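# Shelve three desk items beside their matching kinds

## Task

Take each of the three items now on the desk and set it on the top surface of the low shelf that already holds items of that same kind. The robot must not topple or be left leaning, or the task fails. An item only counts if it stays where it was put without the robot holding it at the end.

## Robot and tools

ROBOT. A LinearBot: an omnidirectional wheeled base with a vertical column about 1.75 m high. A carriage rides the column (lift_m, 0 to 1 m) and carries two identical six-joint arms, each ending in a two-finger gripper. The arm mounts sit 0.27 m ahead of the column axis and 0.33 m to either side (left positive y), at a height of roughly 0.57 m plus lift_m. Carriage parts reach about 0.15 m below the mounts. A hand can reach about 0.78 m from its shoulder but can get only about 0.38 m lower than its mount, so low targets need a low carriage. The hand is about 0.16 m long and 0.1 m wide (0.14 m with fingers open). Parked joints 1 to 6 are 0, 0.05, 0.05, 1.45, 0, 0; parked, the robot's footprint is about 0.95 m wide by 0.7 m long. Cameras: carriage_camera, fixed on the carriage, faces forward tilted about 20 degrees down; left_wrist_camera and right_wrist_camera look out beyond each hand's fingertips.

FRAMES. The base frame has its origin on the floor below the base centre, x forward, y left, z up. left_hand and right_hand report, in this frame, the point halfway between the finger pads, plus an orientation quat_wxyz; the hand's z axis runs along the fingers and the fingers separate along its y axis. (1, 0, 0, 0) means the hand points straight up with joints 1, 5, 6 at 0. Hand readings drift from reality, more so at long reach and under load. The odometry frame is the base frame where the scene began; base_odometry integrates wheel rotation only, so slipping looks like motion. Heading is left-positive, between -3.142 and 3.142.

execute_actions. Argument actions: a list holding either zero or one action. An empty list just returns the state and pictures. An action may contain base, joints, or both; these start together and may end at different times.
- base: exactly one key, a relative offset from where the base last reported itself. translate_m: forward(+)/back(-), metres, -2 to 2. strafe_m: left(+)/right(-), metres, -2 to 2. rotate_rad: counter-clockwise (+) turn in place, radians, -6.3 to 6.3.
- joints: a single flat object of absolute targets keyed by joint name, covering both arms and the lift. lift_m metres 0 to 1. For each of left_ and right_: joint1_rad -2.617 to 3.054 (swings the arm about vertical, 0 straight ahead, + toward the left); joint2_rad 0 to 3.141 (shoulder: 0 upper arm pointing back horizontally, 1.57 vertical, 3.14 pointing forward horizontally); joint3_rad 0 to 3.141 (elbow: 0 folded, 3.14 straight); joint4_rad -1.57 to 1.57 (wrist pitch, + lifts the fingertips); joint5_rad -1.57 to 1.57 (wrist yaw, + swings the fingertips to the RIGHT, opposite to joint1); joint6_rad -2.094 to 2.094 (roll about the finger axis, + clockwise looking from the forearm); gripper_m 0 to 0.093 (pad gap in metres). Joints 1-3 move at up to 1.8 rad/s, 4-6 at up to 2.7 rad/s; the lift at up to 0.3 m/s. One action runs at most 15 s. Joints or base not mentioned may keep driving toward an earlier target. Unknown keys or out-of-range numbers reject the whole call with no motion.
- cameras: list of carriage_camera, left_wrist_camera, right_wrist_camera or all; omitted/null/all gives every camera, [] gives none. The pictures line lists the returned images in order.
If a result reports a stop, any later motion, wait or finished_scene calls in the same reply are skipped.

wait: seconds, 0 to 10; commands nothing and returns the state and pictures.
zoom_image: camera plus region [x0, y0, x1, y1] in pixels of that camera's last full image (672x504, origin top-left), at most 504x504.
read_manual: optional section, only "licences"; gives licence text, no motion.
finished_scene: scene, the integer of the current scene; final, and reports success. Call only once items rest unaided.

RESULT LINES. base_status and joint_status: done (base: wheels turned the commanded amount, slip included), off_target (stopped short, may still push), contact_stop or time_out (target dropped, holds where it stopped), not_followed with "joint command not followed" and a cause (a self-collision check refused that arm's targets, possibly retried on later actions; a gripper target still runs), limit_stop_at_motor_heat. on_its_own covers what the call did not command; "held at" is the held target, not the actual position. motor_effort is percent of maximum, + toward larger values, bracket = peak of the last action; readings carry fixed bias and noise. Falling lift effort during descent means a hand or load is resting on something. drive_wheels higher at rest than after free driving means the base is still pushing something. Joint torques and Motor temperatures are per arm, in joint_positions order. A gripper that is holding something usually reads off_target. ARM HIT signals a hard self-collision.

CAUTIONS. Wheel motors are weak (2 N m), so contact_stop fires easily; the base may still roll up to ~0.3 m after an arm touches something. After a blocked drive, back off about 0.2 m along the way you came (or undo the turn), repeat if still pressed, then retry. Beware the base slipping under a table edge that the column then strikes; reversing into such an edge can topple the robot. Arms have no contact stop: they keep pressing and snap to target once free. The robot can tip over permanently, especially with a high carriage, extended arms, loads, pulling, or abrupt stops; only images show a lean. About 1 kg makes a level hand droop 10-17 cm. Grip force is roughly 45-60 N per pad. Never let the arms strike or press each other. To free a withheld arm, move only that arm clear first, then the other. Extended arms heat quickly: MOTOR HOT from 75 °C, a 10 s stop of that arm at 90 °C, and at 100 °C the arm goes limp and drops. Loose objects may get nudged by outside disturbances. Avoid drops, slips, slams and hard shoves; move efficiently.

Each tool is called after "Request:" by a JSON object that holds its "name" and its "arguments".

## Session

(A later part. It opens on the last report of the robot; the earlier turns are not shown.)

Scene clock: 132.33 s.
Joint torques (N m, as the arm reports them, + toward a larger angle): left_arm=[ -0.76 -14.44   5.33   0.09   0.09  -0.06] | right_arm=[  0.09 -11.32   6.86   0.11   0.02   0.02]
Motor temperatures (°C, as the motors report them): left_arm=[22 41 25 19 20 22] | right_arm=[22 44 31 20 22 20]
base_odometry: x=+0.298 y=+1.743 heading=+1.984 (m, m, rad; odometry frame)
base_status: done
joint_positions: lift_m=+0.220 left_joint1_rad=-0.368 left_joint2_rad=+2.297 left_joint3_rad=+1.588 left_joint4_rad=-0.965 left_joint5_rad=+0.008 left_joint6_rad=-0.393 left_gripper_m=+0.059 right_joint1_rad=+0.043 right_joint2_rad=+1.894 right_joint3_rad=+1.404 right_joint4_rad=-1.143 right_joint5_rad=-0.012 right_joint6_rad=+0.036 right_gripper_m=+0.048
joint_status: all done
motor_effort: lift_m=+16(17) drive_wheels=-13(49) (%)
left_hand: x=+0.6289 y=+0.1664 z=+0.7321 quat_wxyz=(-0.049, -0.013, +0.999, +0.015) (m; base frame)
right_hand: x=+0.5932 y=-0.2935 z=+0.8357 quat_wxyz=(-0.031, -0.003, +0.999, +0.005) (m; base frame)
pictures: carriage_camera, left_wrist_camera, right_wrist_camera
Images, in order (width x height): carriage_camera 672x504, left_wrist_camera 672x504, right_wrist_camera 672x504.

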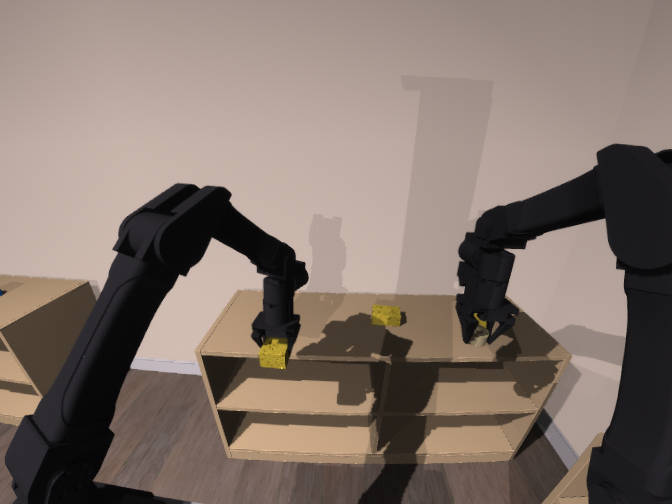

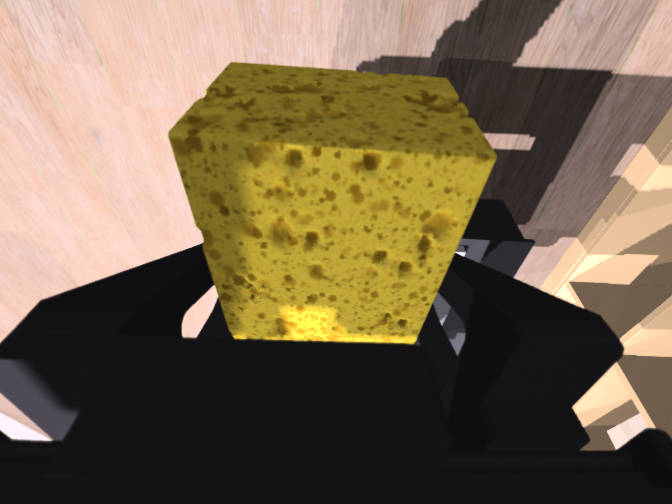

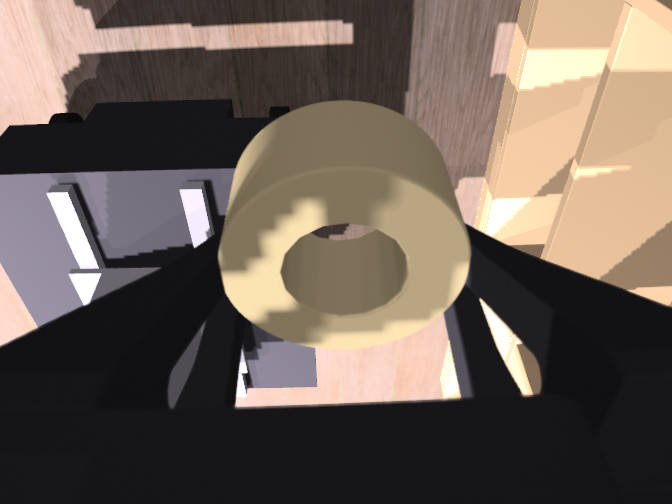

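Request:
{"name": "execute_actions", "arguments": {"actions": [{"base":{"translate_m":0.28},"joints":{"lift_m":0.14}}], "cameras": ["carriage_camera","left_wrist_camera"]}}

Request:
{"name": "execute_actions", "arguments": {"actions": [{"joints":{"lift_m":0.11}}], "cameras": ["carriage_camera","left_wrist_camera"]}}

Scene clock: 141.20 s.
Joint torques (N m, as the arm reports them, + toward a larger angle): left_arm=[ -0.52 -14.4    5.33   0.1    0.08  -0.06] | right_arm=[  0.07 -11.64   6.96   0.09   0.02   0.02]
Motor temperatures (°C, as the motors report them): left_arm=[22 42 25 19 20 22] | right_arm=[22 43 31 20 22 20]
base_odometry: x=+0.186 y=+1.999 heading=+1.984 (m, m, rad; odometry frame)
base_status: done
joint_positions: lift_m=+0.140 left_joint1_rad=-0.368 left_joint2_rad=+2.296 left_joint3_rad=+1.588 left_joint4_rad=-0.966 left_joint5_rad=+0.008 left_joint6_rad=-0.393 left_gripper_m=+0.059 right_joint1_rad=+0.043 right_joint2_rad=+1.896 right_joint3_rad=+1.404 right_joint4_rad=-1.143 right_joint5_rad=-0.012 right_joint6_rad=+0.036 right_gripper_m=+0.048
joint_status: all done
motor_effort: lift_m=+15(17) drive_wheels=-12(40) (%)
left_hand: x=+0.6287 y=+0.1661 z=+0.6525 quat_wxyz=(-0.049, -0.012, +0.999, +0.015) (m; base frame)
right_hand: x=+0.5932 y=-0.2935 z=+0.7551 quat_wxyz=(-0.032, -0.003, +0.999, +0.005) (m; base frame)
pictures: carriage_camera, left_wrist_camera
Images, in order (width x height): carriage_camera 672x504, left_wrist_camera 672x504.

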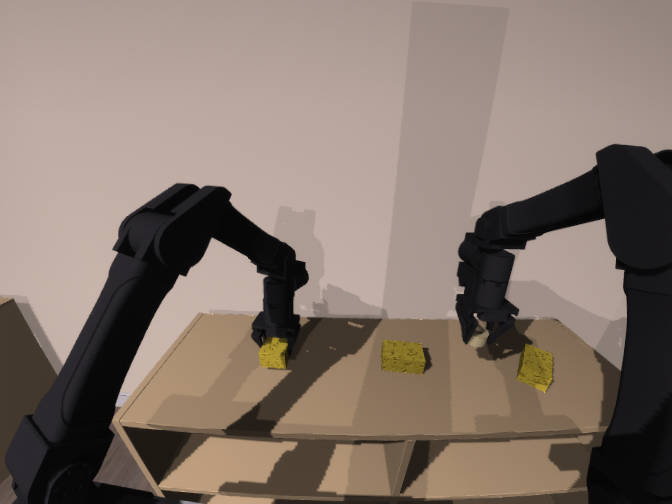

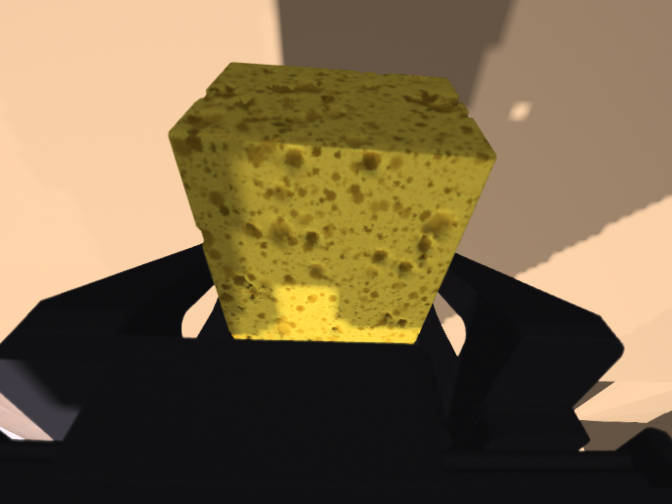

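Scene clock: 141.83 s.
Joint torques (N m, as the arm reports them, + toward a larger angle): left_arm=[ -0.53 -12.96   5.38   0.27   0.06  -0.06] | right_arm=[ -0.04 -12.15   6.81   0.07   0.     0.04]
Motor temperatures (°C, as the motors report them): left_arm=[22 42 25 19 20 22] | right_arm=[22 42 31 20 22 20]
base_odometry: x=+0.186 y=+1.999 heading=+1.984 (m, m, rad; odometry frame)
base_status: not commanded
joint_positions: lift_m=+0.110 left_joint1_rad=-0.368 left_joint2_rad=+2.279 left_joint3_rad=+1.588 left_joint4_rad=-0.978 left_joint5_rad=+0.009 left_joint6_rad=-0.393 left_gripper_m=+0.059 right_joint1_rad=+0.043 right_joint2_rad=+1.901 right_joint3_rad=+1.404 right_joint4_rad=-1.142 right_joint5_rad=-0.012 right_joint6_rad=+0.036 right_gripper_m=+0.048
joint_status: all done
motor_effort: lift_m=+13(16) drive_wheels=-10(14) (%)
left_hand: x=+0.6284 y=+0.1660 z=+0.6292 quat_wxyz=(-0.047, -0.012, +0.999, +0.014) (m; base frame)
right_hand: x=+0.5930 y=-0.2933 z=+0.7237 quat_wxyz=(-0.034, -0.004, +0.999, +0.004) (m; base frame)
pictures: carriage_camera, left_wrist_camera
Images, in order (width x height): carriage_camera 672x504, left_wrist_camera 672x504.

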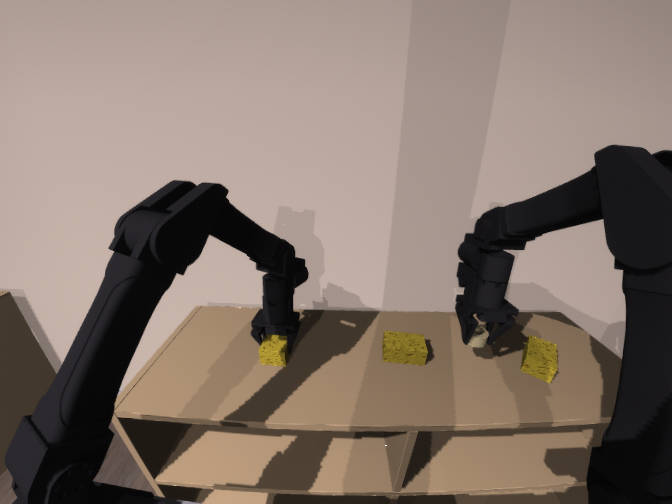

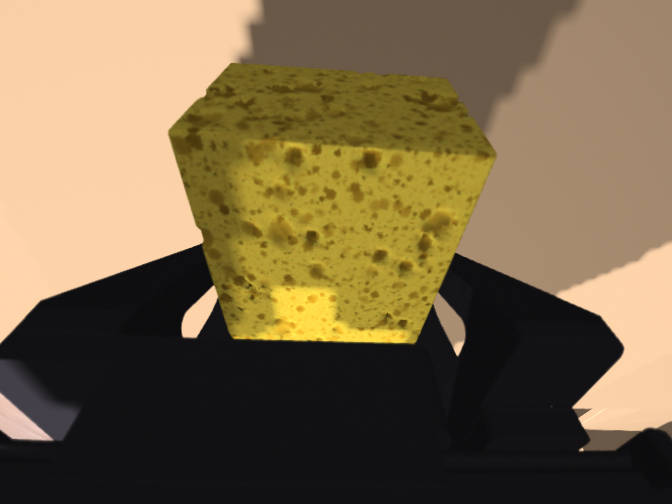

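Request:
{"name": "execute_actions", "arguments": {"actions": [{"joints":{"left_gripper_m":0.093,"lift_m":0.118}}], "cameras": []}}

Request:
{"name": "execute_actions", "arguments": {"actions": [{"joints":{"lift_m":0.2}}], "cameras": []}}

Request:
{"name": "execute_actions", "arguments": {"actions": [{"base":{"translate_m":-0.95},"joints":{"left_joint1_rad":0,"left_joint6_rad":0,"left_joint2_rad":1.3,"left_joint3_rad":1.1}}], "cameras": ["carriage_camera"]}}

Request:
{"name": "execute_actions", "arguments": {"actions": [{"base":{"rotate_rad":1.55}}], "cameras": ["carriage_camera"]}}

Request:
{"name": "execute_actions", "arguments": {"actions": [{"base":{"translate_m":1.75},"joints":{"right_joint2_rad":2.36,"right_joint3_rad":1.7,"right_joint4_rad":-0.97}}], "cameras": ["carriage_camera"]}}

Scene clock: 157.27 s.
Joint torques (N m, as the arm reports them, + toward a larger angle): left_arm=[ -0.53 -13.51   5.3    0.24   0.06  -0.06] | right_arm=[  0.05 -11.83   6.84   0.06   0.01   0.02]
Motor temperatures (°C, as the motors report them): left_arm=[22 41 25 19 20 22] | right_arm=[22 41 31 20 22 20]
base_odometry: x=+0.186 y=+1.999 heading=+1.984 (m, m, rad; odometry frame)
base_status: not commanded
joint_positions: lift_m=+0.118 left_joint1_rad=-0.368 left_joint2_rad=+2.286 left_joint3_rad=+1.588 left_joint4_rad=-0.977 left_joint5_rad=+0.009 left_joint6_rad=-0.393 left_gripper_m=+0.093 right_joint1_rad=+0.043 right_joint2_rad=+1.901 right_joint3_rad=+1.404 right_joint4_rad=-1.141 right_joint5_rad=-0.012 right_joint6_rad=+0.036 right_gripper_m=+0.048
joint_status: all done
motor_effort: lift_m=+21(28) drive_wheels=+5(11) (%)
left_hand: x=+0.6277 y=+0.1663 z=+0.6340 quat_wxyz=(-0.049, -0.012, +0.999, +0.015) (m; base frame)
right_hand: x=+0.5932 y=-0.2933 z=+0.7310 quat_wxyz=(-0.034, -0.004, +0.999, +0.004) (m; base frame)
pictures: none
No camera images: the call's "cameras" was empty. Leave "cameras" out to get every camera's image.

Scene clock: 158.33 s.
Joint torques (N m, as the arm reports them, + toward a larger angle): left_arm=[ -0.58 -14.01   5.46   0.19   0.07  -0.06] | right_arm=[  0.07 -11.99   6.85   0.05   0.03   0.03]
Motor temperatures (°C, as the motors report them): left_arm=[22 41 25 19 20 22] | right_arm=[22 41 31 20 22 20]
base_odometry: x=+0.186 y=+1.999 heading=+1.984 (m, m, rad; odometry frame)
base_status: not commanded
joint_positions: lift_m=+0.200 left_joint1_rad=-0.368 left_joint2_rad=+2.292 left_joint3_rad=+1.588 left_joint4_rad=-0.976 left_joint5_rad=+0.009 left_joint6_rad=-0.393 left_gripper_m=+0.093 right_joint1_rad=+0.043 right_joint2_rad=+1.901 right_joint3_rad=+1.404 right_joint4_rad=-1.141 right_joint5_rad=-0.012 right_joint6_rad=+0.036 right_gripper_m=+0.048
joint_status: all done
motor_effort: lift_m=+20(25) drive_wheels=+5(11) (%)
left_hand: x=+0.6270 y=+0.1666 z=+0.7137 quat_wxyz=(-0.052, -0.012, +0.998, +0.016) (m; base frame)
right_hand: x=+0.5932 y=-0.2933 z=+0.8130 quat_wxyz=(-0.034, -0.004, +0.999, +0.004) (m; base frame)
pictures: none
No camera images: the call's "cameras" was empty. Leave "cameras" out to get every camera's image.

Scene clock: 162.63 s.
Joint torques (N m, as the arm reports them, + toward a larger angle): left_arm=[-0.71 -6.45  5.33  1.35  0.11  0.09] | right_arm=[ -0.07 -11.93   6.98   0.02   0.01   0.03]
Motor temperatures (°C, as the motors report them): left_arm=[22 40 25 20 20 22] | right_arm=[22 41 31 20 22 20]
base_odometry: x=+0.566 y=+1.129 heading=+1.983 (m, m, rad; odometry frame)
base_status: done
joint_positions: lift_m=+0.200 left_joint1_rad=+0.004 left_joint2_rad=+1.306 left_joint3_rad=+1.129 left_joint4_rad=-0.963 left_joint5_rad=+0.008 left_joint6_rad=-0.007 left_gripper_m=+0.093 right_joint1_rad=+0.045 right_joint2_rad=+1.901 right_joint3_rad=+1.404 right_joint4_rad=-1.136 right_joint5_rad=-0.012 right_joint6_rad=+0.036 right_gripper_m=+0.048
joint_status: all done
motor_effort: lift_m=+21(20) drive_wheels=-13(60) (%)
left_hand: x=+0.5659 y=+0.3095 z=+0.9198 quat_wxyz=(+0.214, -0.005, +0.977, -0.004) (m; base frame)
right_hand: x=+0.5945 y=-0.2927 z=+0.8130 quat_wxyz=(-0.031, -0.004, +0.999, +0.005) (m; base frame)
pictures: carriage_camera
Images, in order (width x height): carriage_camera 672x504.

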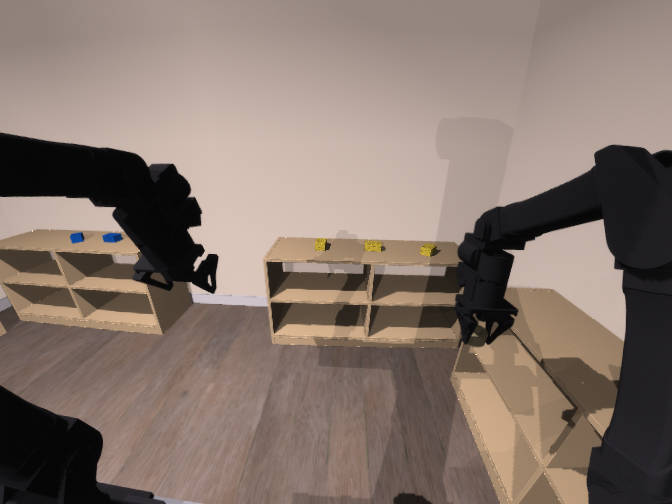

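Scene clock: 165.80 s.
Joint torques (N m, as the arm reports them, + toward a larger angle): left_arm=[-0.64 -6.4   5.49  1.35  0.11  0.09] | right_arm=[  0.02 -12.07   7.06  -0.03   0.02   0.03]
Motor temperatures (°C, as the motors report them): left_arm=[22 39 25 20 20 22] | right_arm=[22 41 31 20 22 20]
base_odometry: x=+0.566 y=+1.129 heading=-2.752 (m, m, rad; odometry frame)
base_status: done
joint_positions: lift_m=+0.200 left_joint1_rad=+0.003 left_joint2_rad=+1.306 left_joint3_rad=+1.129 left_joint4_rad=-0.963 left_joint5_rad=+0.008 left_joint6_rad=-0.007 left_gripper_m=+0.093 right_joint1_rad=+0.045 right_joint2_rad=+1.901 right_joint3_rad=+1.404 right_joint4_rad=-1.134 right_joint5_rad=-0.012 right_joint6_rad=+0.036 right_gripper_m=+0.048
joint_status: not commanded
motor_effort: lift_m=+21(20) drive_wheels=+16(52) (%)
left_hand: x=+0.5659 y=+0.3091 z=+0.9198 quat_wxyz=(+0.214, -0.004, +0.977, -0.005) (m; base frame)
right_hand: x=+0.5950 y=-0.2927 z=+0.8129 quat_wxyz=(-0.030, -0.004, +1.000, +0.005) (m; base frame)
pictures: carriage_camera
Images, in order (width x height): carriage_camera 672x504.

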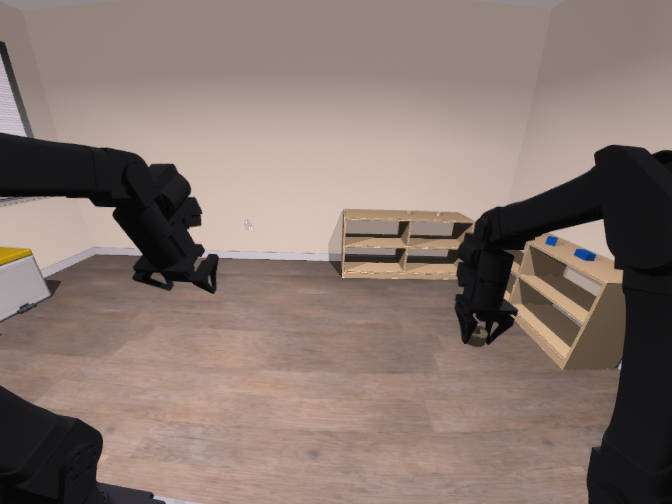

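Scene clock: 171.70 s.
Joint torques (N m, as the arm reports them, + toward a larger angle): left_arm=[-0.61 -6.52  5.42  1.35  0.11  0.09] | right_arm=[ -0.02 -17.21   8.19  -0.02   0.01   0.03]
Motor temperatures (°C, as the motors report them): left_arm=[22 37 25 21 20 22] | right_arm=[22 43 32 20 22 20]
base_odometry: x=-1.051 y=+0.460 heading=-2.750 (m, m, rad; odometry frame)
base_status: done
joint_positions: lift_m=+0.200 left_joint1_rad=+0.003 left_joint2_rad=+1.306 left_joint3_rad=+1.129 left_joint4_rad=-0.963 left_joint5_rad=+0.008 left_joint6_rad=-0.007 left_gripper_m=+0.093 right_joint1_rad=+0.045 right_joint2_rad=+2.372 right_joint3_rad=+1.685 right_joint4_rad=-0.969 right_joint5_rad=-0.012 right_joint6_rad=+0.036 right_gripper_m=+0.048
joint_status: all done
motor_effort: lift_m=+20(20) drive_wheels=-15(51) (%)
left_hand: x=+0.5659 y=+0.3091 z=+0.9198 quat_wxyz=(+0.214, -0.004, +0.977, -0.005) (m; base frame)
right_hand: x=+0.6762 y=-0.2890 z=+0.7025 quat_wxyz=(-0.043, -0.004, +0.999, +0.004) (m; base frame)
pictures: carriage_camera
Images, in order (width x height): carriage_camera 672x504.

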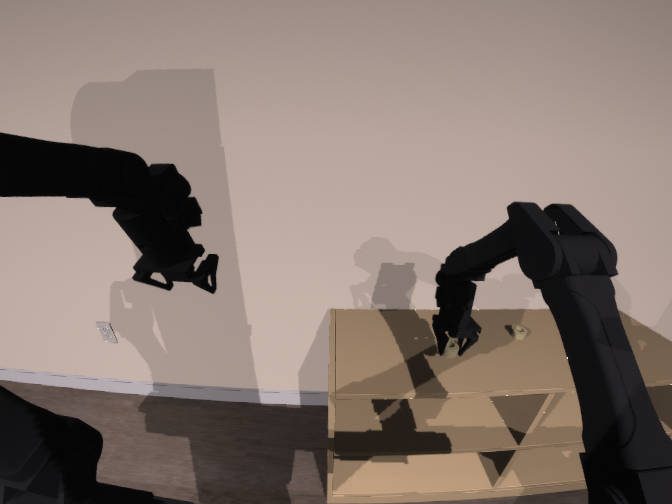

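Edge at about x=0.6.

Request:
{"name": "execute_actions", "arguments": {"actions": [{"base":{"translate_m":0.06},"joints":{"lift_m":0.14}}], "cameras": []}}

Request:
{"name": "execute_actions", "arguments": {"actions": [{"joints":{"lift_m":0.122}}], "cameras": ["carriage_camera","right_wrist_camera"]}}

Scene clock: 184.77 s.
Joint torques (N m, as the arm reports them, + toward a larger angle): left_arm=[-0.65 -6.19  6.55  1.36  0.1   0.09] | right_arm=[ -0.23 -16.67   8.27   0.01   0.01   0.02]
Motor temperatures (°C, as the motors report them): left_arm=[22 34 25 21 20 22] | right_arm=[22 47 32 20 22 20]
base_odometry: x=-1.107 y=+0.437 heading=-2.749 (m, m, rad; odometry frame)
base_status: done
joint_positions: lift_m=+0.140 left_joint1_rad=+0.003 left_joint2_rad=+1.304 left_joint3_rad=+1.114 left_joint4_rad=-0.967 left_joint5_rad=+0.008 left_joint6_rad=-0.007 left_gripper_m=+0.093 right_joint1_rad=+0.046 right_joint2_rad=+2.366 right_joint3_rad=+1.685 right_joint4_rad=-0.971 right_joint5_rad=-0.012 right_joint6_rad=+0.036 right_gripper_m=+0.048
joint_status: all done
motor_effort: lift_m=+15(17) drive_wheels=-14(40) (%)
left_hand: x=+0.5619 y=+0.3091 z=+0.8555 quat_wxyz=(+0.206, -0.004, +0.979, -0.005) (m; base frame)
right_hand: x=+0.6768 y=-0.2885 z=+0.6452 quat_wxyz=(-0.041, -0.005, +0.999, +0.004) (m; base frame)
pictures: none
No camera images: the call's "cameras" was empty. Leave "cameras" out to get every camera's image.

Scene clock: 185.37 s.
Joint torques (N m, as the arm reports them, + toward a larger angle): left_arm=[-0.58 -6.13  6.55  1.37  0.09  0.09] | right_arm=[ -0.18 -16.25   7.6    0.02   0.05   0.03]
Motor temperatures (°C, as the motors report them): left_arm=[22 34 25 21 20 22] | right_arm=[22 48 33 20 22 20]
base_odometry: x=-1.106 y=+0.437 heading=-2.749 (m, m, rad; odometry frame)
base_status: not commanded
joint_positions: lift_m=+0.122 left_joint1_rad=+0.003 left_joint2_rad=+1.304 left_joint3_rad=+1.114 left_joint4_rad=-0.967 left_joint5_rad=+0.008 left_joint6_rad=-0.007 left_gripper_m=+0.093 right_joint1_rad=+0.046 right_joint2_rad=+2.363 right_joint3_rad=+1.692 right_joint4_rad=-0.971 right_joint5_rad=-0.012 right_joint6_rad=+0.036 right_gripper_m=+0.048
joint_status: all done
motor_effort: lift_m=+15(11) drive_wheels=+8(17) (%)
left_hand: x=+0.5617 y=+0.3091 z=+0.8375 quat_wxyz=(+0.206, -0.004, +0.979, -0.005) (m; base frame)
right_hand: x=+0.6795 y=-0.2883 z=+0.6298 quat_wxyz=(-0.036, -0.005, +0.999, +0.005) (m; base frame)
pictures: carriage_camera, right_wrist_camera
Images, in order (width x height): carriage_camera 672x504, right_wrist_camera 672x504.

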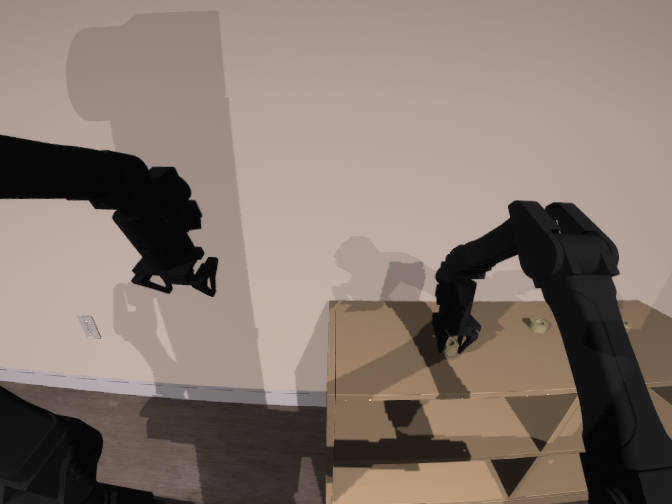

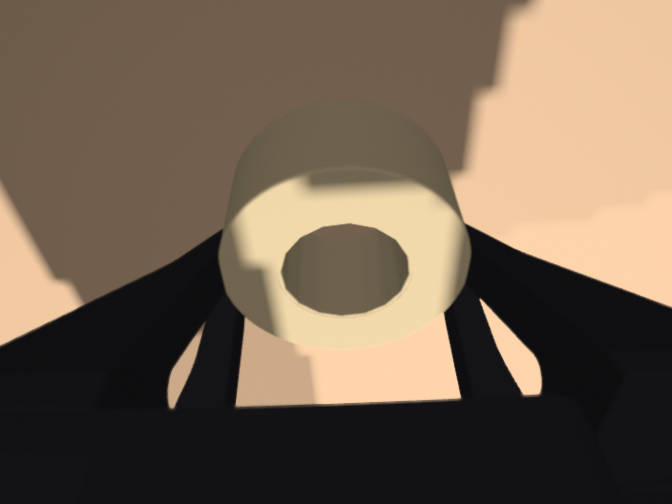

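Request:
{"name": "execute_actions", "arguments": {"actions": [{"joints":{"right_gripper_m":0.093}}], "cameras": []}}

Request:
{"name": "execute_actions", "arguments": {"actions": [{"joints":{"lift_m":0.18}}], "cameras": []}}

Request:
{"name": "execute_actions", "arguments": {"actions": [{"base":{"translate_m":-0.87},"joints":{"lift_m":0.36,"right_joint2_rad":0.3,"right_joint3_rad":0.3,"right_joint4_rad":0}}], "cameras": ["carriage_camera"]}}

Request:
{"name": "execute_actions", "arguments": {"actions": [{"base":{"rotate_rad":1.56}}], "cameras": ["carriage_camera"]}}

Request:
{"name": "execute_actions", "arguments": {"actions": [{"base":{"translate_m":1.62},"joints":{"left_joint2_rad":2.6,"left_joint3_rad":2.05,"left_joint4_rad":-1.08}}], "cameras": ["carriage_camera","left_wrist_camera"]}}

Scene clock: 201.50 s.
Joint torques (N m, as the arm reports them, + toward a larger angle): left_arm=[-0.66 -6.16  6.47  1.37  0.11  0.09] | right_arm=[ -0.15 -16.44   7.67   0.04   0.02   0.01]
Motor temperatures (°C, as the motors report them): left_arm=[22 31 26 22 20 22] | right_arm=[22 51 33 20 22 20]
base_odometry: x=-1.106 y=+0.437 heading=-2.749 (m, m, rad; odometry frame)
base_status: not commanded
joint_positions: lift_m=+0.122 left_joint1_rad=+0.003 left_joint2_rad=+1.304 left_joint3_rad=+1.114 left_joint4_rad=-0.967 left_joint5_rad=+0.008 left_joint6_rad=-0.007 left_gripper_m=+0.093 right_joint1_rad=+0.046 right_joint2_rad=+2.363 right_joint3_rad=+1.692 right_joint4_rad=-0.971 right_joint5_rad=-0.012 right_joint6_rad=+0.036 right_gripper_m=+0.093
joint_status: all done
motor_effort: lift_m=+15(14) drive_wheels=+8(9) (%)
left_hand: x=+0.5617 y=+0.3091 z=+0.8375 quat_wxyz=(+0.206, -0.004, +0.979, -0.005) (m; base frame)
right_hand: x=+0.6795 y=-0.2883 z=+0.6298 quat_wxyz=(-0.036, -0.005, +0.999, +0.005) (m; base frame)
pictures: none
No camera images: the call's "cameras" was empty. Leave "cameras" out to get every camera's image.

Scene clock: 202.27 s.
Joint torques (N m, as the arm reports them, + toward a larger angle): left_arm=[-0.66 -6.07  6.55  1.36  0.11  0.09] | right_arm=[ -0.17 -16.01   7.83   0.06   0.03   0.02]
Motor temperatures (°C, as the motors report them): left_arm=[22 31 26 22 20 22] | right_arm=[22 51 33 20 22 20]
base_odometry: x=-1.107 y=+0.437 heading=-2.749 (m, m, rad; odometry frame)
base_status: not commanded
joint_positions: lift_m=+0.180 left_joint1_rad=+0.003 left_joint2_rad=+1.304 left_joint3_rad=+1.114 left_joint4_rad=-0.967 left_joint5_rad=+0.008 left_joint6_rad=-0.007 left_gripper_m=+0.093 right_joint1_rad=+0.046 right_joint2_rad=+2.360 right_joint3_rad=+1.692 right_joint4_rad=-0.971 right_joint5_rad=-0.012 right_joint6_rad=+0.036 right_gripper_m=+0.093
joint_status: all done
motor_effort: lift_m=+21(28) drive_wheels=+8(11) (%)
left_hand: x=+0.5618 y=+0.3091 z=+0.8949 quat_wxyz=(+0.206, -0.004, +0.979, -0.005) (m; base frame)
right_hand: x=+0.6802 y=-0.2883 z=+0.6885 quat_wxyz=(-0.034, -0.005, +0.999, +0.005) (m; base frame)
pictures: none
No camera images: the call's "cameras" was empty. Leave "cameras" out to get every camera's image.

Scene clock: 206.40 s.
Joint torques (N m, as the arm reports them, + toward a larger angle): left_arm=[-0.66 -6.19  6.42  1.35  0.11  0.09] | right_arm=[-0.19  0.15  8.27  2.27  0.02  0.03]
Motor temperatures (°C, as the motors report them): left_arm=[22 31 26 22 20 22] | right_arm=[22 49 33 21 22 20]
base_odometry: x=-0.303 y=+0.769 heading=-2.749 (m, m, rad; odometry frame)
base_status: done
joint_positions: lift_m=+0.360 left_joint1_rad=+0.003 left_joint2_rad=+1.304 left_joint3_rad=+1.114 left_joint4_rad=-0.965 left_joint5_rad=+0.008 left_joint6_rad=-0.007 left_gripper_m=+0.093 right_joint1_rad=+0.046 right_joint2_rad=+0.312 right_joint3_rad=+0.311 right_joint4_rad=-0.005 right_joint5_rad=-0.012 right_joint6_rad=+0.036 right_gripper_m=+0.093
joint_status: all done
motor_effort: lift_m=+21(26) drive_wheels=-5(63) (%)
left_hand: x=+0.5622 y=+0.3091 z=+1.0751 quat_wxyz=(+0.207, -0.004, +0.978, -0.005) (m; base frame)
right_hand: x=+0.5198 y=-0.2956 z=+1.1718 quat_wxyz=(+0.704, -0.008, +0.709, +0.033) (m; base frame)
pictures: carriage_camera
Images, in order (width x height): carriage_camera 672x504.

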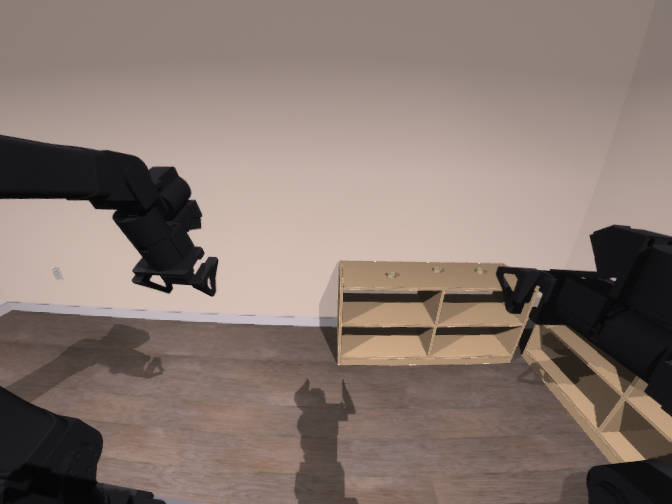

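Scene clock: 209.50 s.
Joint torques (N m, as the arm reports them, + toward a larger angle): left_arm=[-0.71 -6.3   6.49  1.37  0.09  0.09] | right_arm=[-0.27  0.15  8.29  2.26  0.04  0.03]
Motor temperatures (°C, as the motors report them): left_arm=[22 30 26 22 20 22] | right_arm=[22 47 33 23 22 20]
base_odometry: x=-0.303 y=+0.769 heading=-1.190 (m, m, rad; odometry frame)
base_status: done
joint_positions: lift_m=+0.360 left_joint1_rad=+0.003 left_joint2_rad=+1.304 left_joint3_rad=+1.114 left_joint4_rad=-0.965 left_joint5_rad=+0.008 left_joint6_rad=-0.007 left_gripper_m=+0.093 right_joint1_rad=+0.046 right_joint2_rad=+0.312 right_joint3_rad=+0.311 right_joint4_rad=-0.005 right_joint5_rad=-0.012 right_joint6_rad=+0.036 right_gripper_m=+0.093
joint_status: not commanded
motor_effort: lift_m=+21(21) drive_wheels=+15(48) (%)
left_hand: x=+0.5622 y=+0.3091 z=+1.0751 quat_wxyz=(+0.207, -0.004, +0.978, -0.005) (m; base frame)
right_hand: x=+0.5198 y=-0.2956 z=+1.1718 quat_wxyz=(+0.704, -0.008, +0.709, +0.033) (m; base frame)
pictures: carriage_camera
Images, in order (width x height): carriage_camera 672x504.

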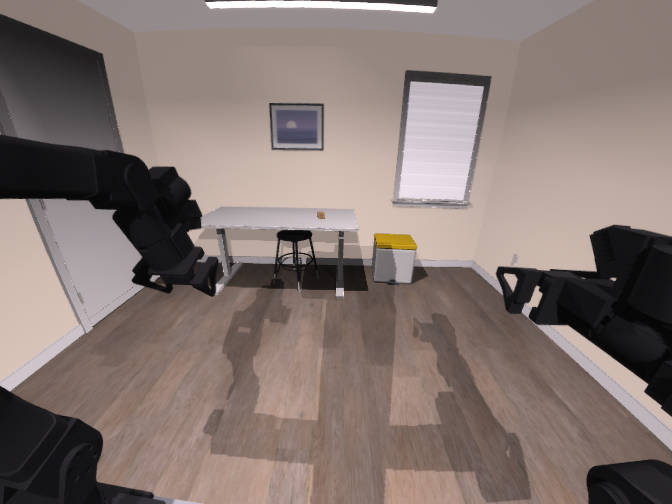

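Scene clock: 215.13 s.
Joint torques (N m, as the arm reports them, + toward a larger angle): left_arm=[ -0.74 -17.09   7.9    0.14   0.12   0.09] | right_arm=[-0.28  0.18  8.25  2.25  0.02  0.03]
Motor temperatures (°C, as the motors report them): left_arm=[22 33 26 22 20 22] | right_arm=[22 44 33 25 22 20]
base_odometry: x=+0.302 y=-0.734 heading=-1.189 (m, m, rad; odometry frame)
base_status: done
joint_positions: lift_m=+0.360 left_joint1_rad=+0.003 left_joint2_rad=+2.598 left_joint3_rad=+2.029 left_joint4_rad=-1.073 left_joint5_rad=+0.008 left_joint6_rad=-0.007 left_gripper_m=+0.093 right_joint1_rad=+0.046 right_joint2_rad=+0.312 right_joint3_rad=+0.311 right_joint4_rad=-0.004 right_joint5_rad=-0.012 right_joint6_rad=+0.036 right_gripper_m=+0.093
joint_status: all done
motor_effort: lift_m=+20(21) drive_wheels=-15(52) (%)
left_hand: x=+0.7275 y=+0.3096 z=+0.8421 quat_wxyz=(-0.036, -0.005, +0.999, -0.004) (m; base frame)
right_hand: x=+0.5198 y=-0.2956 z=+1.1720 quat_wxyz=(+0.704, -0.008, +0.709, +0.033) (m; base frame)
pictures: carriage_camera, left_wrist_camera
Images, in order (width x height): carriage_camera 672x504, left_wrist_camera 672x504.

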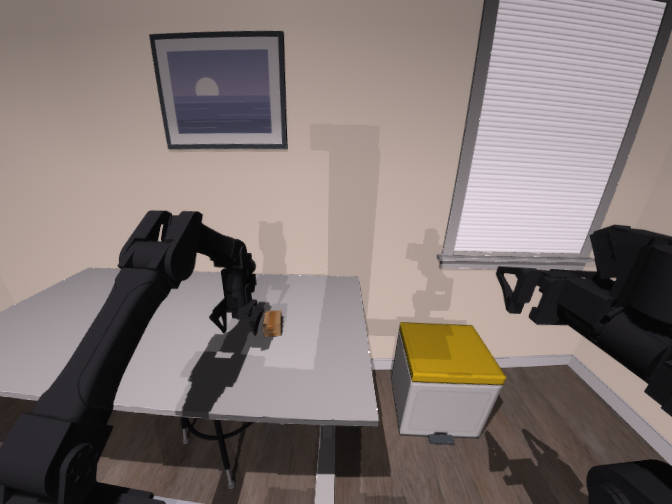

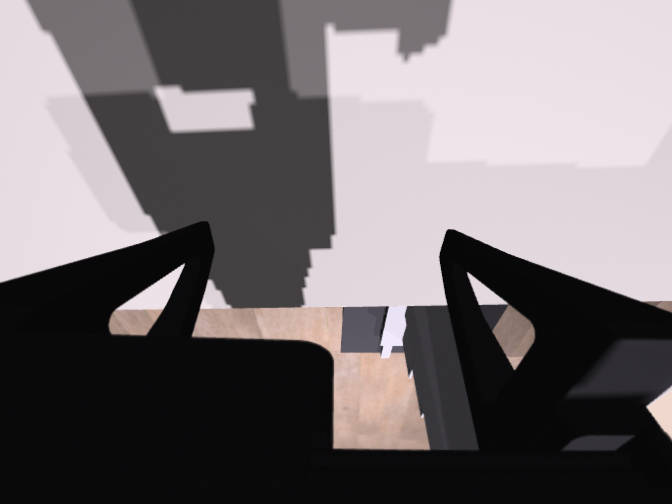

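Request:
{"name": "execute_actions", "arguments": {"actions": [{"base":{"translate_m":0.13},"joints":{"lift_m":0.33,"left_joint1_rad":-0.11,"left_joint6_rad":-0.4}}], "cameras": ["carriage_camera","left_wrist_camera"]}}

Scene clock: 222.77 s.
Joint torques (N m, as the arm reports them, + toward a larger angle): left_arm=[ -0.11 -17.34   7.63   0.17   0.04  -0.06] | right_arm=[-0.24  0.25  8.79  2.27  0.04  0.05]
Motor temperatures (°C, as the motors report them): left_arm=[22 38 27 21 20 22] | right_arm=[22 41 34 27 22 20]
base_odometry: x=+0.351 y=-0.854 heading=-1.188 (m, m, rad; odometry frame)
base_status: done
joint_positions: lift_m=+0.330 left_joint1_rad=-0.112 left_joint2_rad=+2.600 left_joint3_rad=+2.036 left_joint4_rad=-1.076 left_joint5_rad=+0.012 left_joint6_rad=-0.393 left_gripper_m=+0.093 right_joint1_rad=+0.046 right_joint2_rad=+0.311 right_joint3_rad=+0.305 right_joint4_rad=-0.006 right_joint5_rad=-0.013 right_joint6_rad=+0.036 right_gripper_m=+0.093
joint_status: all done
motor_effort: lift_m=+15(20) drive_wheels=-15(44) (%)
left_hand: x=+0.7257 y=+0.2551 z=+0.8137 quat_wxyz=(-0.035, -0.140, +0.990, +0.003) (m; base frame)
right_hand: x=+0.5200 y=-0.2955 z=+1.1395 quat_wxyz=(+0.702, -0.008, +0.711, +0.033) (m; base frame)
pictures: carriage_camera, left_wrist_camera
Images, in order (width x height): carriage_camera 672x504, left_wrist_camera 672x504.

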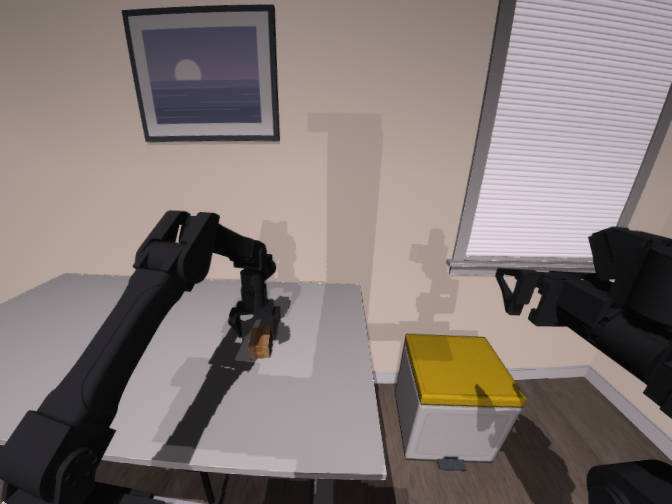

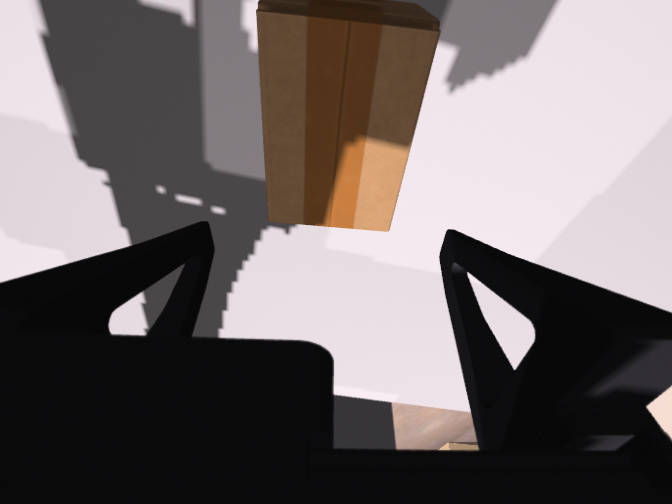

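Request:
{"name": "execute_actions", "arguments": {"actions": [{"base":{"translate_m":0.012},"joints":{"lift_m":0.258,"left_joint6_rad":-0.33}}], "cameras": ["carriage_camera","left_wrist_camera"]}}

Scene clock: 229.67 s.
Joint torques (N m, as the arm reports them, + toward a larger angle): left_arm=[ -0.3  -17.08   7.47   0.17   0.05   0.07] | right_arm=[-0.22  0.15  8.74  2.29  0.03  0.03]
Motor temperatures (°C, as the motors report them): left_arm=[22 41 27 21 20 22] | right_arm=[22 38 34 28 22 20]
base_odometry: x=+0.356 y=-0.865 heading=-1.187 (m, m, rad; odometry frame)
base_status: done
joint_positions: lift_m=+0.258 left_joint1_rad=-0.112 left_joint2_rad=+2.599 left_joint3_rad=+2.036 left_joint4_rad=-1.078 left_joint5_rad=+0.011 left_joint6_rad=-0.336 left_gripper_m=+0.093 right_joint1_rad=+0.046 right_joint2_rad=+0.311 right_joint3_rad=+0.305 right_joint4_rad=-0.007 right_joint5_rad=-0.013 right_joint6_rad=+0.036 right_gripper_m=+0.093
joint_status: all done
motor_effort: lift_m=+15(15) drive_wheels=-12(41) (%)
left_hand: x=+0.7254 y=+0.2556 z=+0.7420 quat_wxyz=(-0.036, -0.112, +0.993, +0.002) (m; base frame)
right_hand: x=+0.5200 y=-0.2955 z=+1.0672 quat_wxyz=(+0.702, -0.008, +0.712, +0.033) (m; base frame)
pictures: carriage_camera, left_wrist_camera
Images, in order (width x height): carriage_camera 672x504, left_wrist_camera 672x504.

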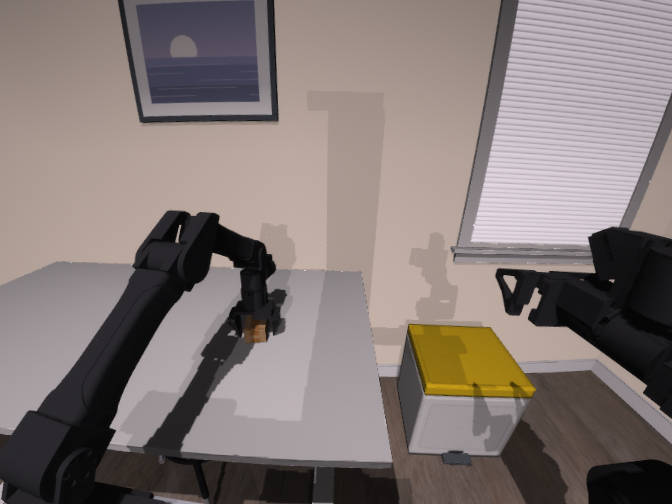

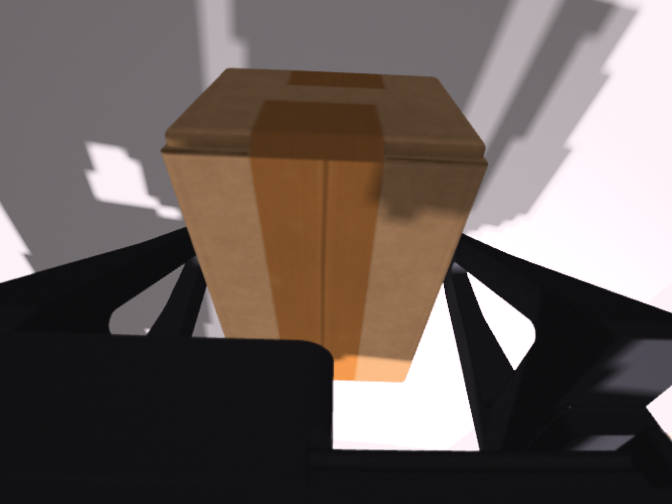

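Request:
{"name": "execute_actions", "arguments": {"actions": [{"joints":{"left_gripper_m":0.03}}], "cameras": []}}

Request:
{"name": "execute_actions", "arguments": {"actions": [{"joints":{"lift_m":0.3}}], "cameras": ["left_wrist_camera"]}}

Request:
{"name": "execute_actions", "arguments": {"actions": [{"base":{"translate_m":-1.94}}], "cameras": []}}

Request:
{"name": "execute_actions", "arguments": {"actions": [{"base":{"rotate_rad":1.6},"joints":{"lift_m":0.26}}], "cameras": ["carriage_camera"]}}

Request:
{"name": "execute_actions", "arguments": {"actions": [{"base":{"translate_m":0.85}}], "cameras": ["carriage_camera","left_wrist_camera"]}}

Scene clock: 240.40 s.
Joint torques (N m, as the arm reports them, + toward a larger angle): left_arm=[ -0.31 -17.18   7.53   0.19   0.05   0.07] | right_arm=[-0.18  0.28  8.82  2.3   0.04  0.02]
Motor temperatures (°C, as the motors report them): left_arm=[22 45 28 20 20 22] | right_arm=[22 35 35 30 22 20]
base_odometry: x=+0.356 y=-0.865 heading=-1.187 (m, m, rad; odometry frame)
base_status: not commanded
joint_positions: lift_m=+0.258 left_joint1_rad=-0.112 left_joint2_rad=+2.599 left_joint3_rad=+2.036 left_joint4_rad=-1.078 left_joint5_rad=+0.011 left_joint6_rad=-0.336 left_gripper_m=+0.059 right_joint1_rad=+0.046 right_joint2_rad=+0.311 right_joint3_rad=+0.305 right_joint4_rad=-0.007 right_joint5_rad=-0.013 right_joint6_rad=+0.036 right_gripper_m=+0.093
joint_status: left_gripper_m off_target (ended at +0.059, target +0.030)
motor_effort: lift_m=+15(15) drive_wheels=-12(12) (%)
left_hand: x=+0.7254 y=+0.2557 z=+0.7420 quat_wxyz=(-0.036, -0.112, +0.993, +0.002) (m; base frame)
right_hand: x=+0.5200 y=-0.2955 z=+1.0672 quat_wxyz=(+0.702, -0.008, +0.712, +0.033) (m; base frame)
pictures: none
No camera images: the call's "cameras" was empty. Leave "cameras" out to get every camera's image.

Scene clock: 241.10 s.
Joint torques (N m, as the arm reports them, + toward a larger angle): left_arm=[ -0.37 -16.94   7.58   0.19   0.06   0.07] | right_arm=[-0.18  0.12  8.76  2.21  0.02  0.04]
Motor temperatures (°C, as the motors report them): left_arm=[22 46 28 20 20 22] | right_arm=[22 35 35 30 22 20]
base_odometry: x=+0.356 y=-0.865 heading=-1.187 (m, m, rad; odometry frame)
base_status: not commanded
joint_positions: lift_m=+0.300 left_joint1_rad=-0.112 left_joint2_rad=+2.596 left_joint3_rad=+2.036 left_joint4_rad=-1.078 left_joint5_rad=+0.011 left_joint6_rad=-0.336 left_gripper_m=+0.059 right_joint1_rad=+0.046 right_joint2_rad=+0.311 right_joint3_rad=+0.305 right_joint4_rad=+0.001 right_joint5_rad=-0.013 right_joint6_rad=+0.036 right_gripper_m=+0.093
joint_status: all done
motor_effort: lift_m=+21(26) drive_wheels=-11(12) (%)
left_hand: x=+0.7260 y=+0.2557 z=+0.7847 quat_wxyz=(-0.034, -0.112, +0.993, +0.002) (m; base frame)
right_hand: x=+0.5200 y=-0.2955 z=+1.1106 quat_wxyz=(+0.704, -0.008, +0.709, +0.033) (m; base frame)
pictures: left_wrist_camera
Images, in order (width x height): left_wrist_camera 672x504.

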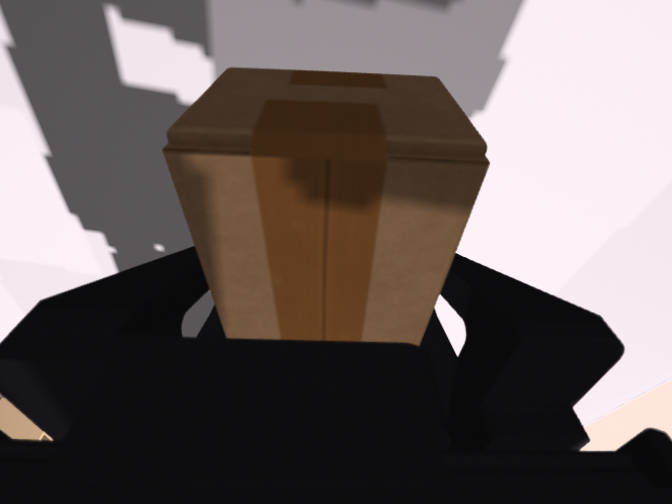

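Scene clock: 247.37 s.
Joint torques (N m, as the arm reports them, + toward a larger angle): left_arm=[ -0.45 -16.83   7.51   0.18   0.08   0.07] | right_arm=[-0.2   0.26  8.77  2.21  0.02  0.03]
Motor temperatures (°C, as the motors report them): left_arm=[22 47 28 20 20 22] | right_arm=[22 34 35 31 22 20]
base_odometry: x=-0.372 y=+0.933 heading=-1.187 (m, m, rad; odometry frame)
base_status: done
joint_positions: lift_m=+0.300 left_joint1_rad=-0.110 left_joint2_rad=+2.596 left_joint3_rad=+2.036 left_joint4_rad=-1.075 left_joint5_rad=+0.009 left_joint6_rad=-0.336 left_gripper_m=+0.059 right_joint1_rad=+0.046 right_joint2_rad=+0.311 right_joint3_rad=+0.305 right_joint4_rad=-0.001 right_joint5_rad=-0.013 right_joint6_rad=+0.036 right_gripper_m=+0.093
joint_status: not commanded
motor_effort: lift_m=+21(21) drive_wheels=-6(68) (%)
left_hand: x=+0.7267 y=+0.2568 z=+0.7847 quat_wxyz=(-0.033, -0.113, +0.993, +0.003) (m; base frame)
right_hand: x=+0.5200 y=-0.2954 z=+1.1101 quat_wxyz=(+0.704, -0.008, +0.710, +0.034) (m; base frame)
pictures: none
No camera images: the call's "cameras" was empty. Leave "cameras" out to get every camera's image.

Scene clock: 250.50 s.
Joint torques (N m, as the arm reports them, + toward a larger angle): left_arm=[ -0.81 -17.76   7.64   0.15   0.1    0.07] | right_arm=[-0.21  0.34  8.93  2.28  0.01  0.03]
Motor temperatures (°C, as the motors report them): left_arm=[22 49 28 20 20 22] | right_arm=[22 33 36 32 22 20]
base_odometry: x=-0.371 y=+0.933 heading=+0.412 (m, m, rad; odometry frame)
base_status: done
joint_positions: lift_m=+0.260 left_joint1_rad=-0.104 left_joint2_rad=+2.606 left_joint3_rad=+2.036 left_joint4_rad=-1.073 left_joint5_rad=+0.006 left_joint6_rad=-0.336 left_gripper_m=+0.059 right_joint1_rad=+0.046 right_joint2_rad=+0.310 right_joint3_rad=+0.304 right_joint4_rad=-0.006 right_joint5_rad=-0.013 right_joint6_rad=+0.036 right_gripper_m=+0.093
joint_status: all done
motor_effort: lift_m=+16(16) drive_wheels=+14(52) (%)
left_hand: x=+0.7257 y=+0.2602 z=+0.7409 quat_wxyz=(-0.036, -0.116, +0.993, +0.005) (m; base frame)
right_hand: x=+0.5200 y=-0.2954 z=+1.0688 quat_wxyz=(+0.702, -0.008, +0.712, +0.033) (m; base frame)
pictures: carriage_camera
Images, in order (width x height): carriage_camera 672x504.

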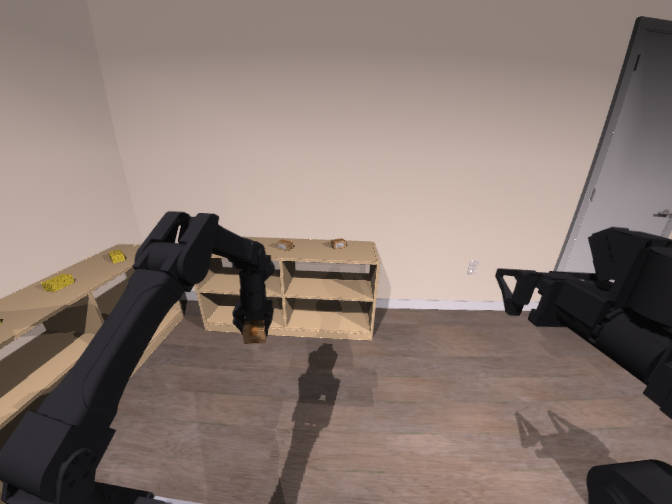

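Scene clock: 254.57 s.
Joint torques (N m, as the arm reports them, + toward a larger angle): left_arm=[ -0.63 -17.68   7.57   0.14   0.1    0.07] | right_arm=[-0.26  0.26  8.92  2.29  0.03  0.02]
Motor temperatures (°C, as the motors report them): left_arm=[22 50 28 20 20 22] | right_arm=[22 32 36 32 22 20]
base_odometry: x=+0.407 y=+1.275 heading=+0.414 (m, m, rad; odometry frame)
base_status: done
joint_positions: lift_m=+0.260 left_joint1_rad=-0.107 left_joint2_rad=+2.606 left_joint3_rad=+2.036 left_joint4_rad=-1.074 left_joint5_rad=+0.006 left_joint6_rad=-0.336 left_gripper_m=+0.059 right_joint1_rad=+0.046 right_joint2_rad=+0.310 right_joint3_rad=+0.304 right_joint4_rad=-0.005 right_joint5_rad=-0.013 right_joint6_rad=+0.036 right_gripper_m=+0.093
joint_status: not commanded
motor_effort: lift_m=+16(16) drive_wheels=-15(48) (%)
left_hand: x=+0.7253 y=+0.2584 z=+0.7409 quat_wxyz=(-0.037, -0.114, +0.993, +0.005) (m; base frame)
right_hand: x=+0.5200 y=-0.2954 z=+1.0690 quat_wxyz=(+0.702, -0.008, +0.711, +0.033) (m; base frame)
pictures: carriage_camera, left_wrist_camera
Images, in order (width x height): carriage_camera 672x504, left_wrist_camera 672x504.

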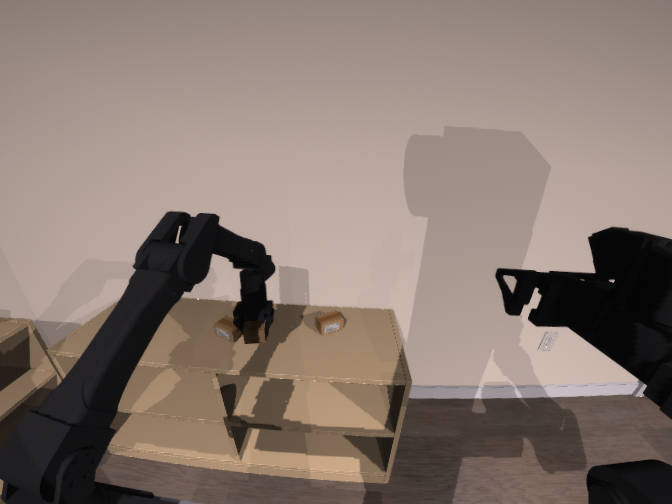

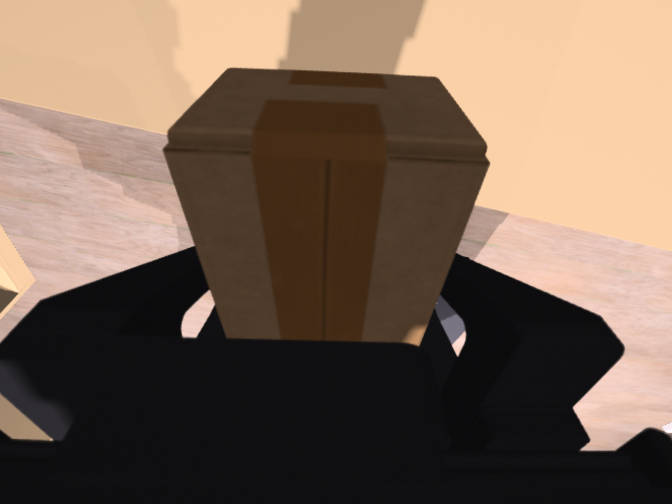

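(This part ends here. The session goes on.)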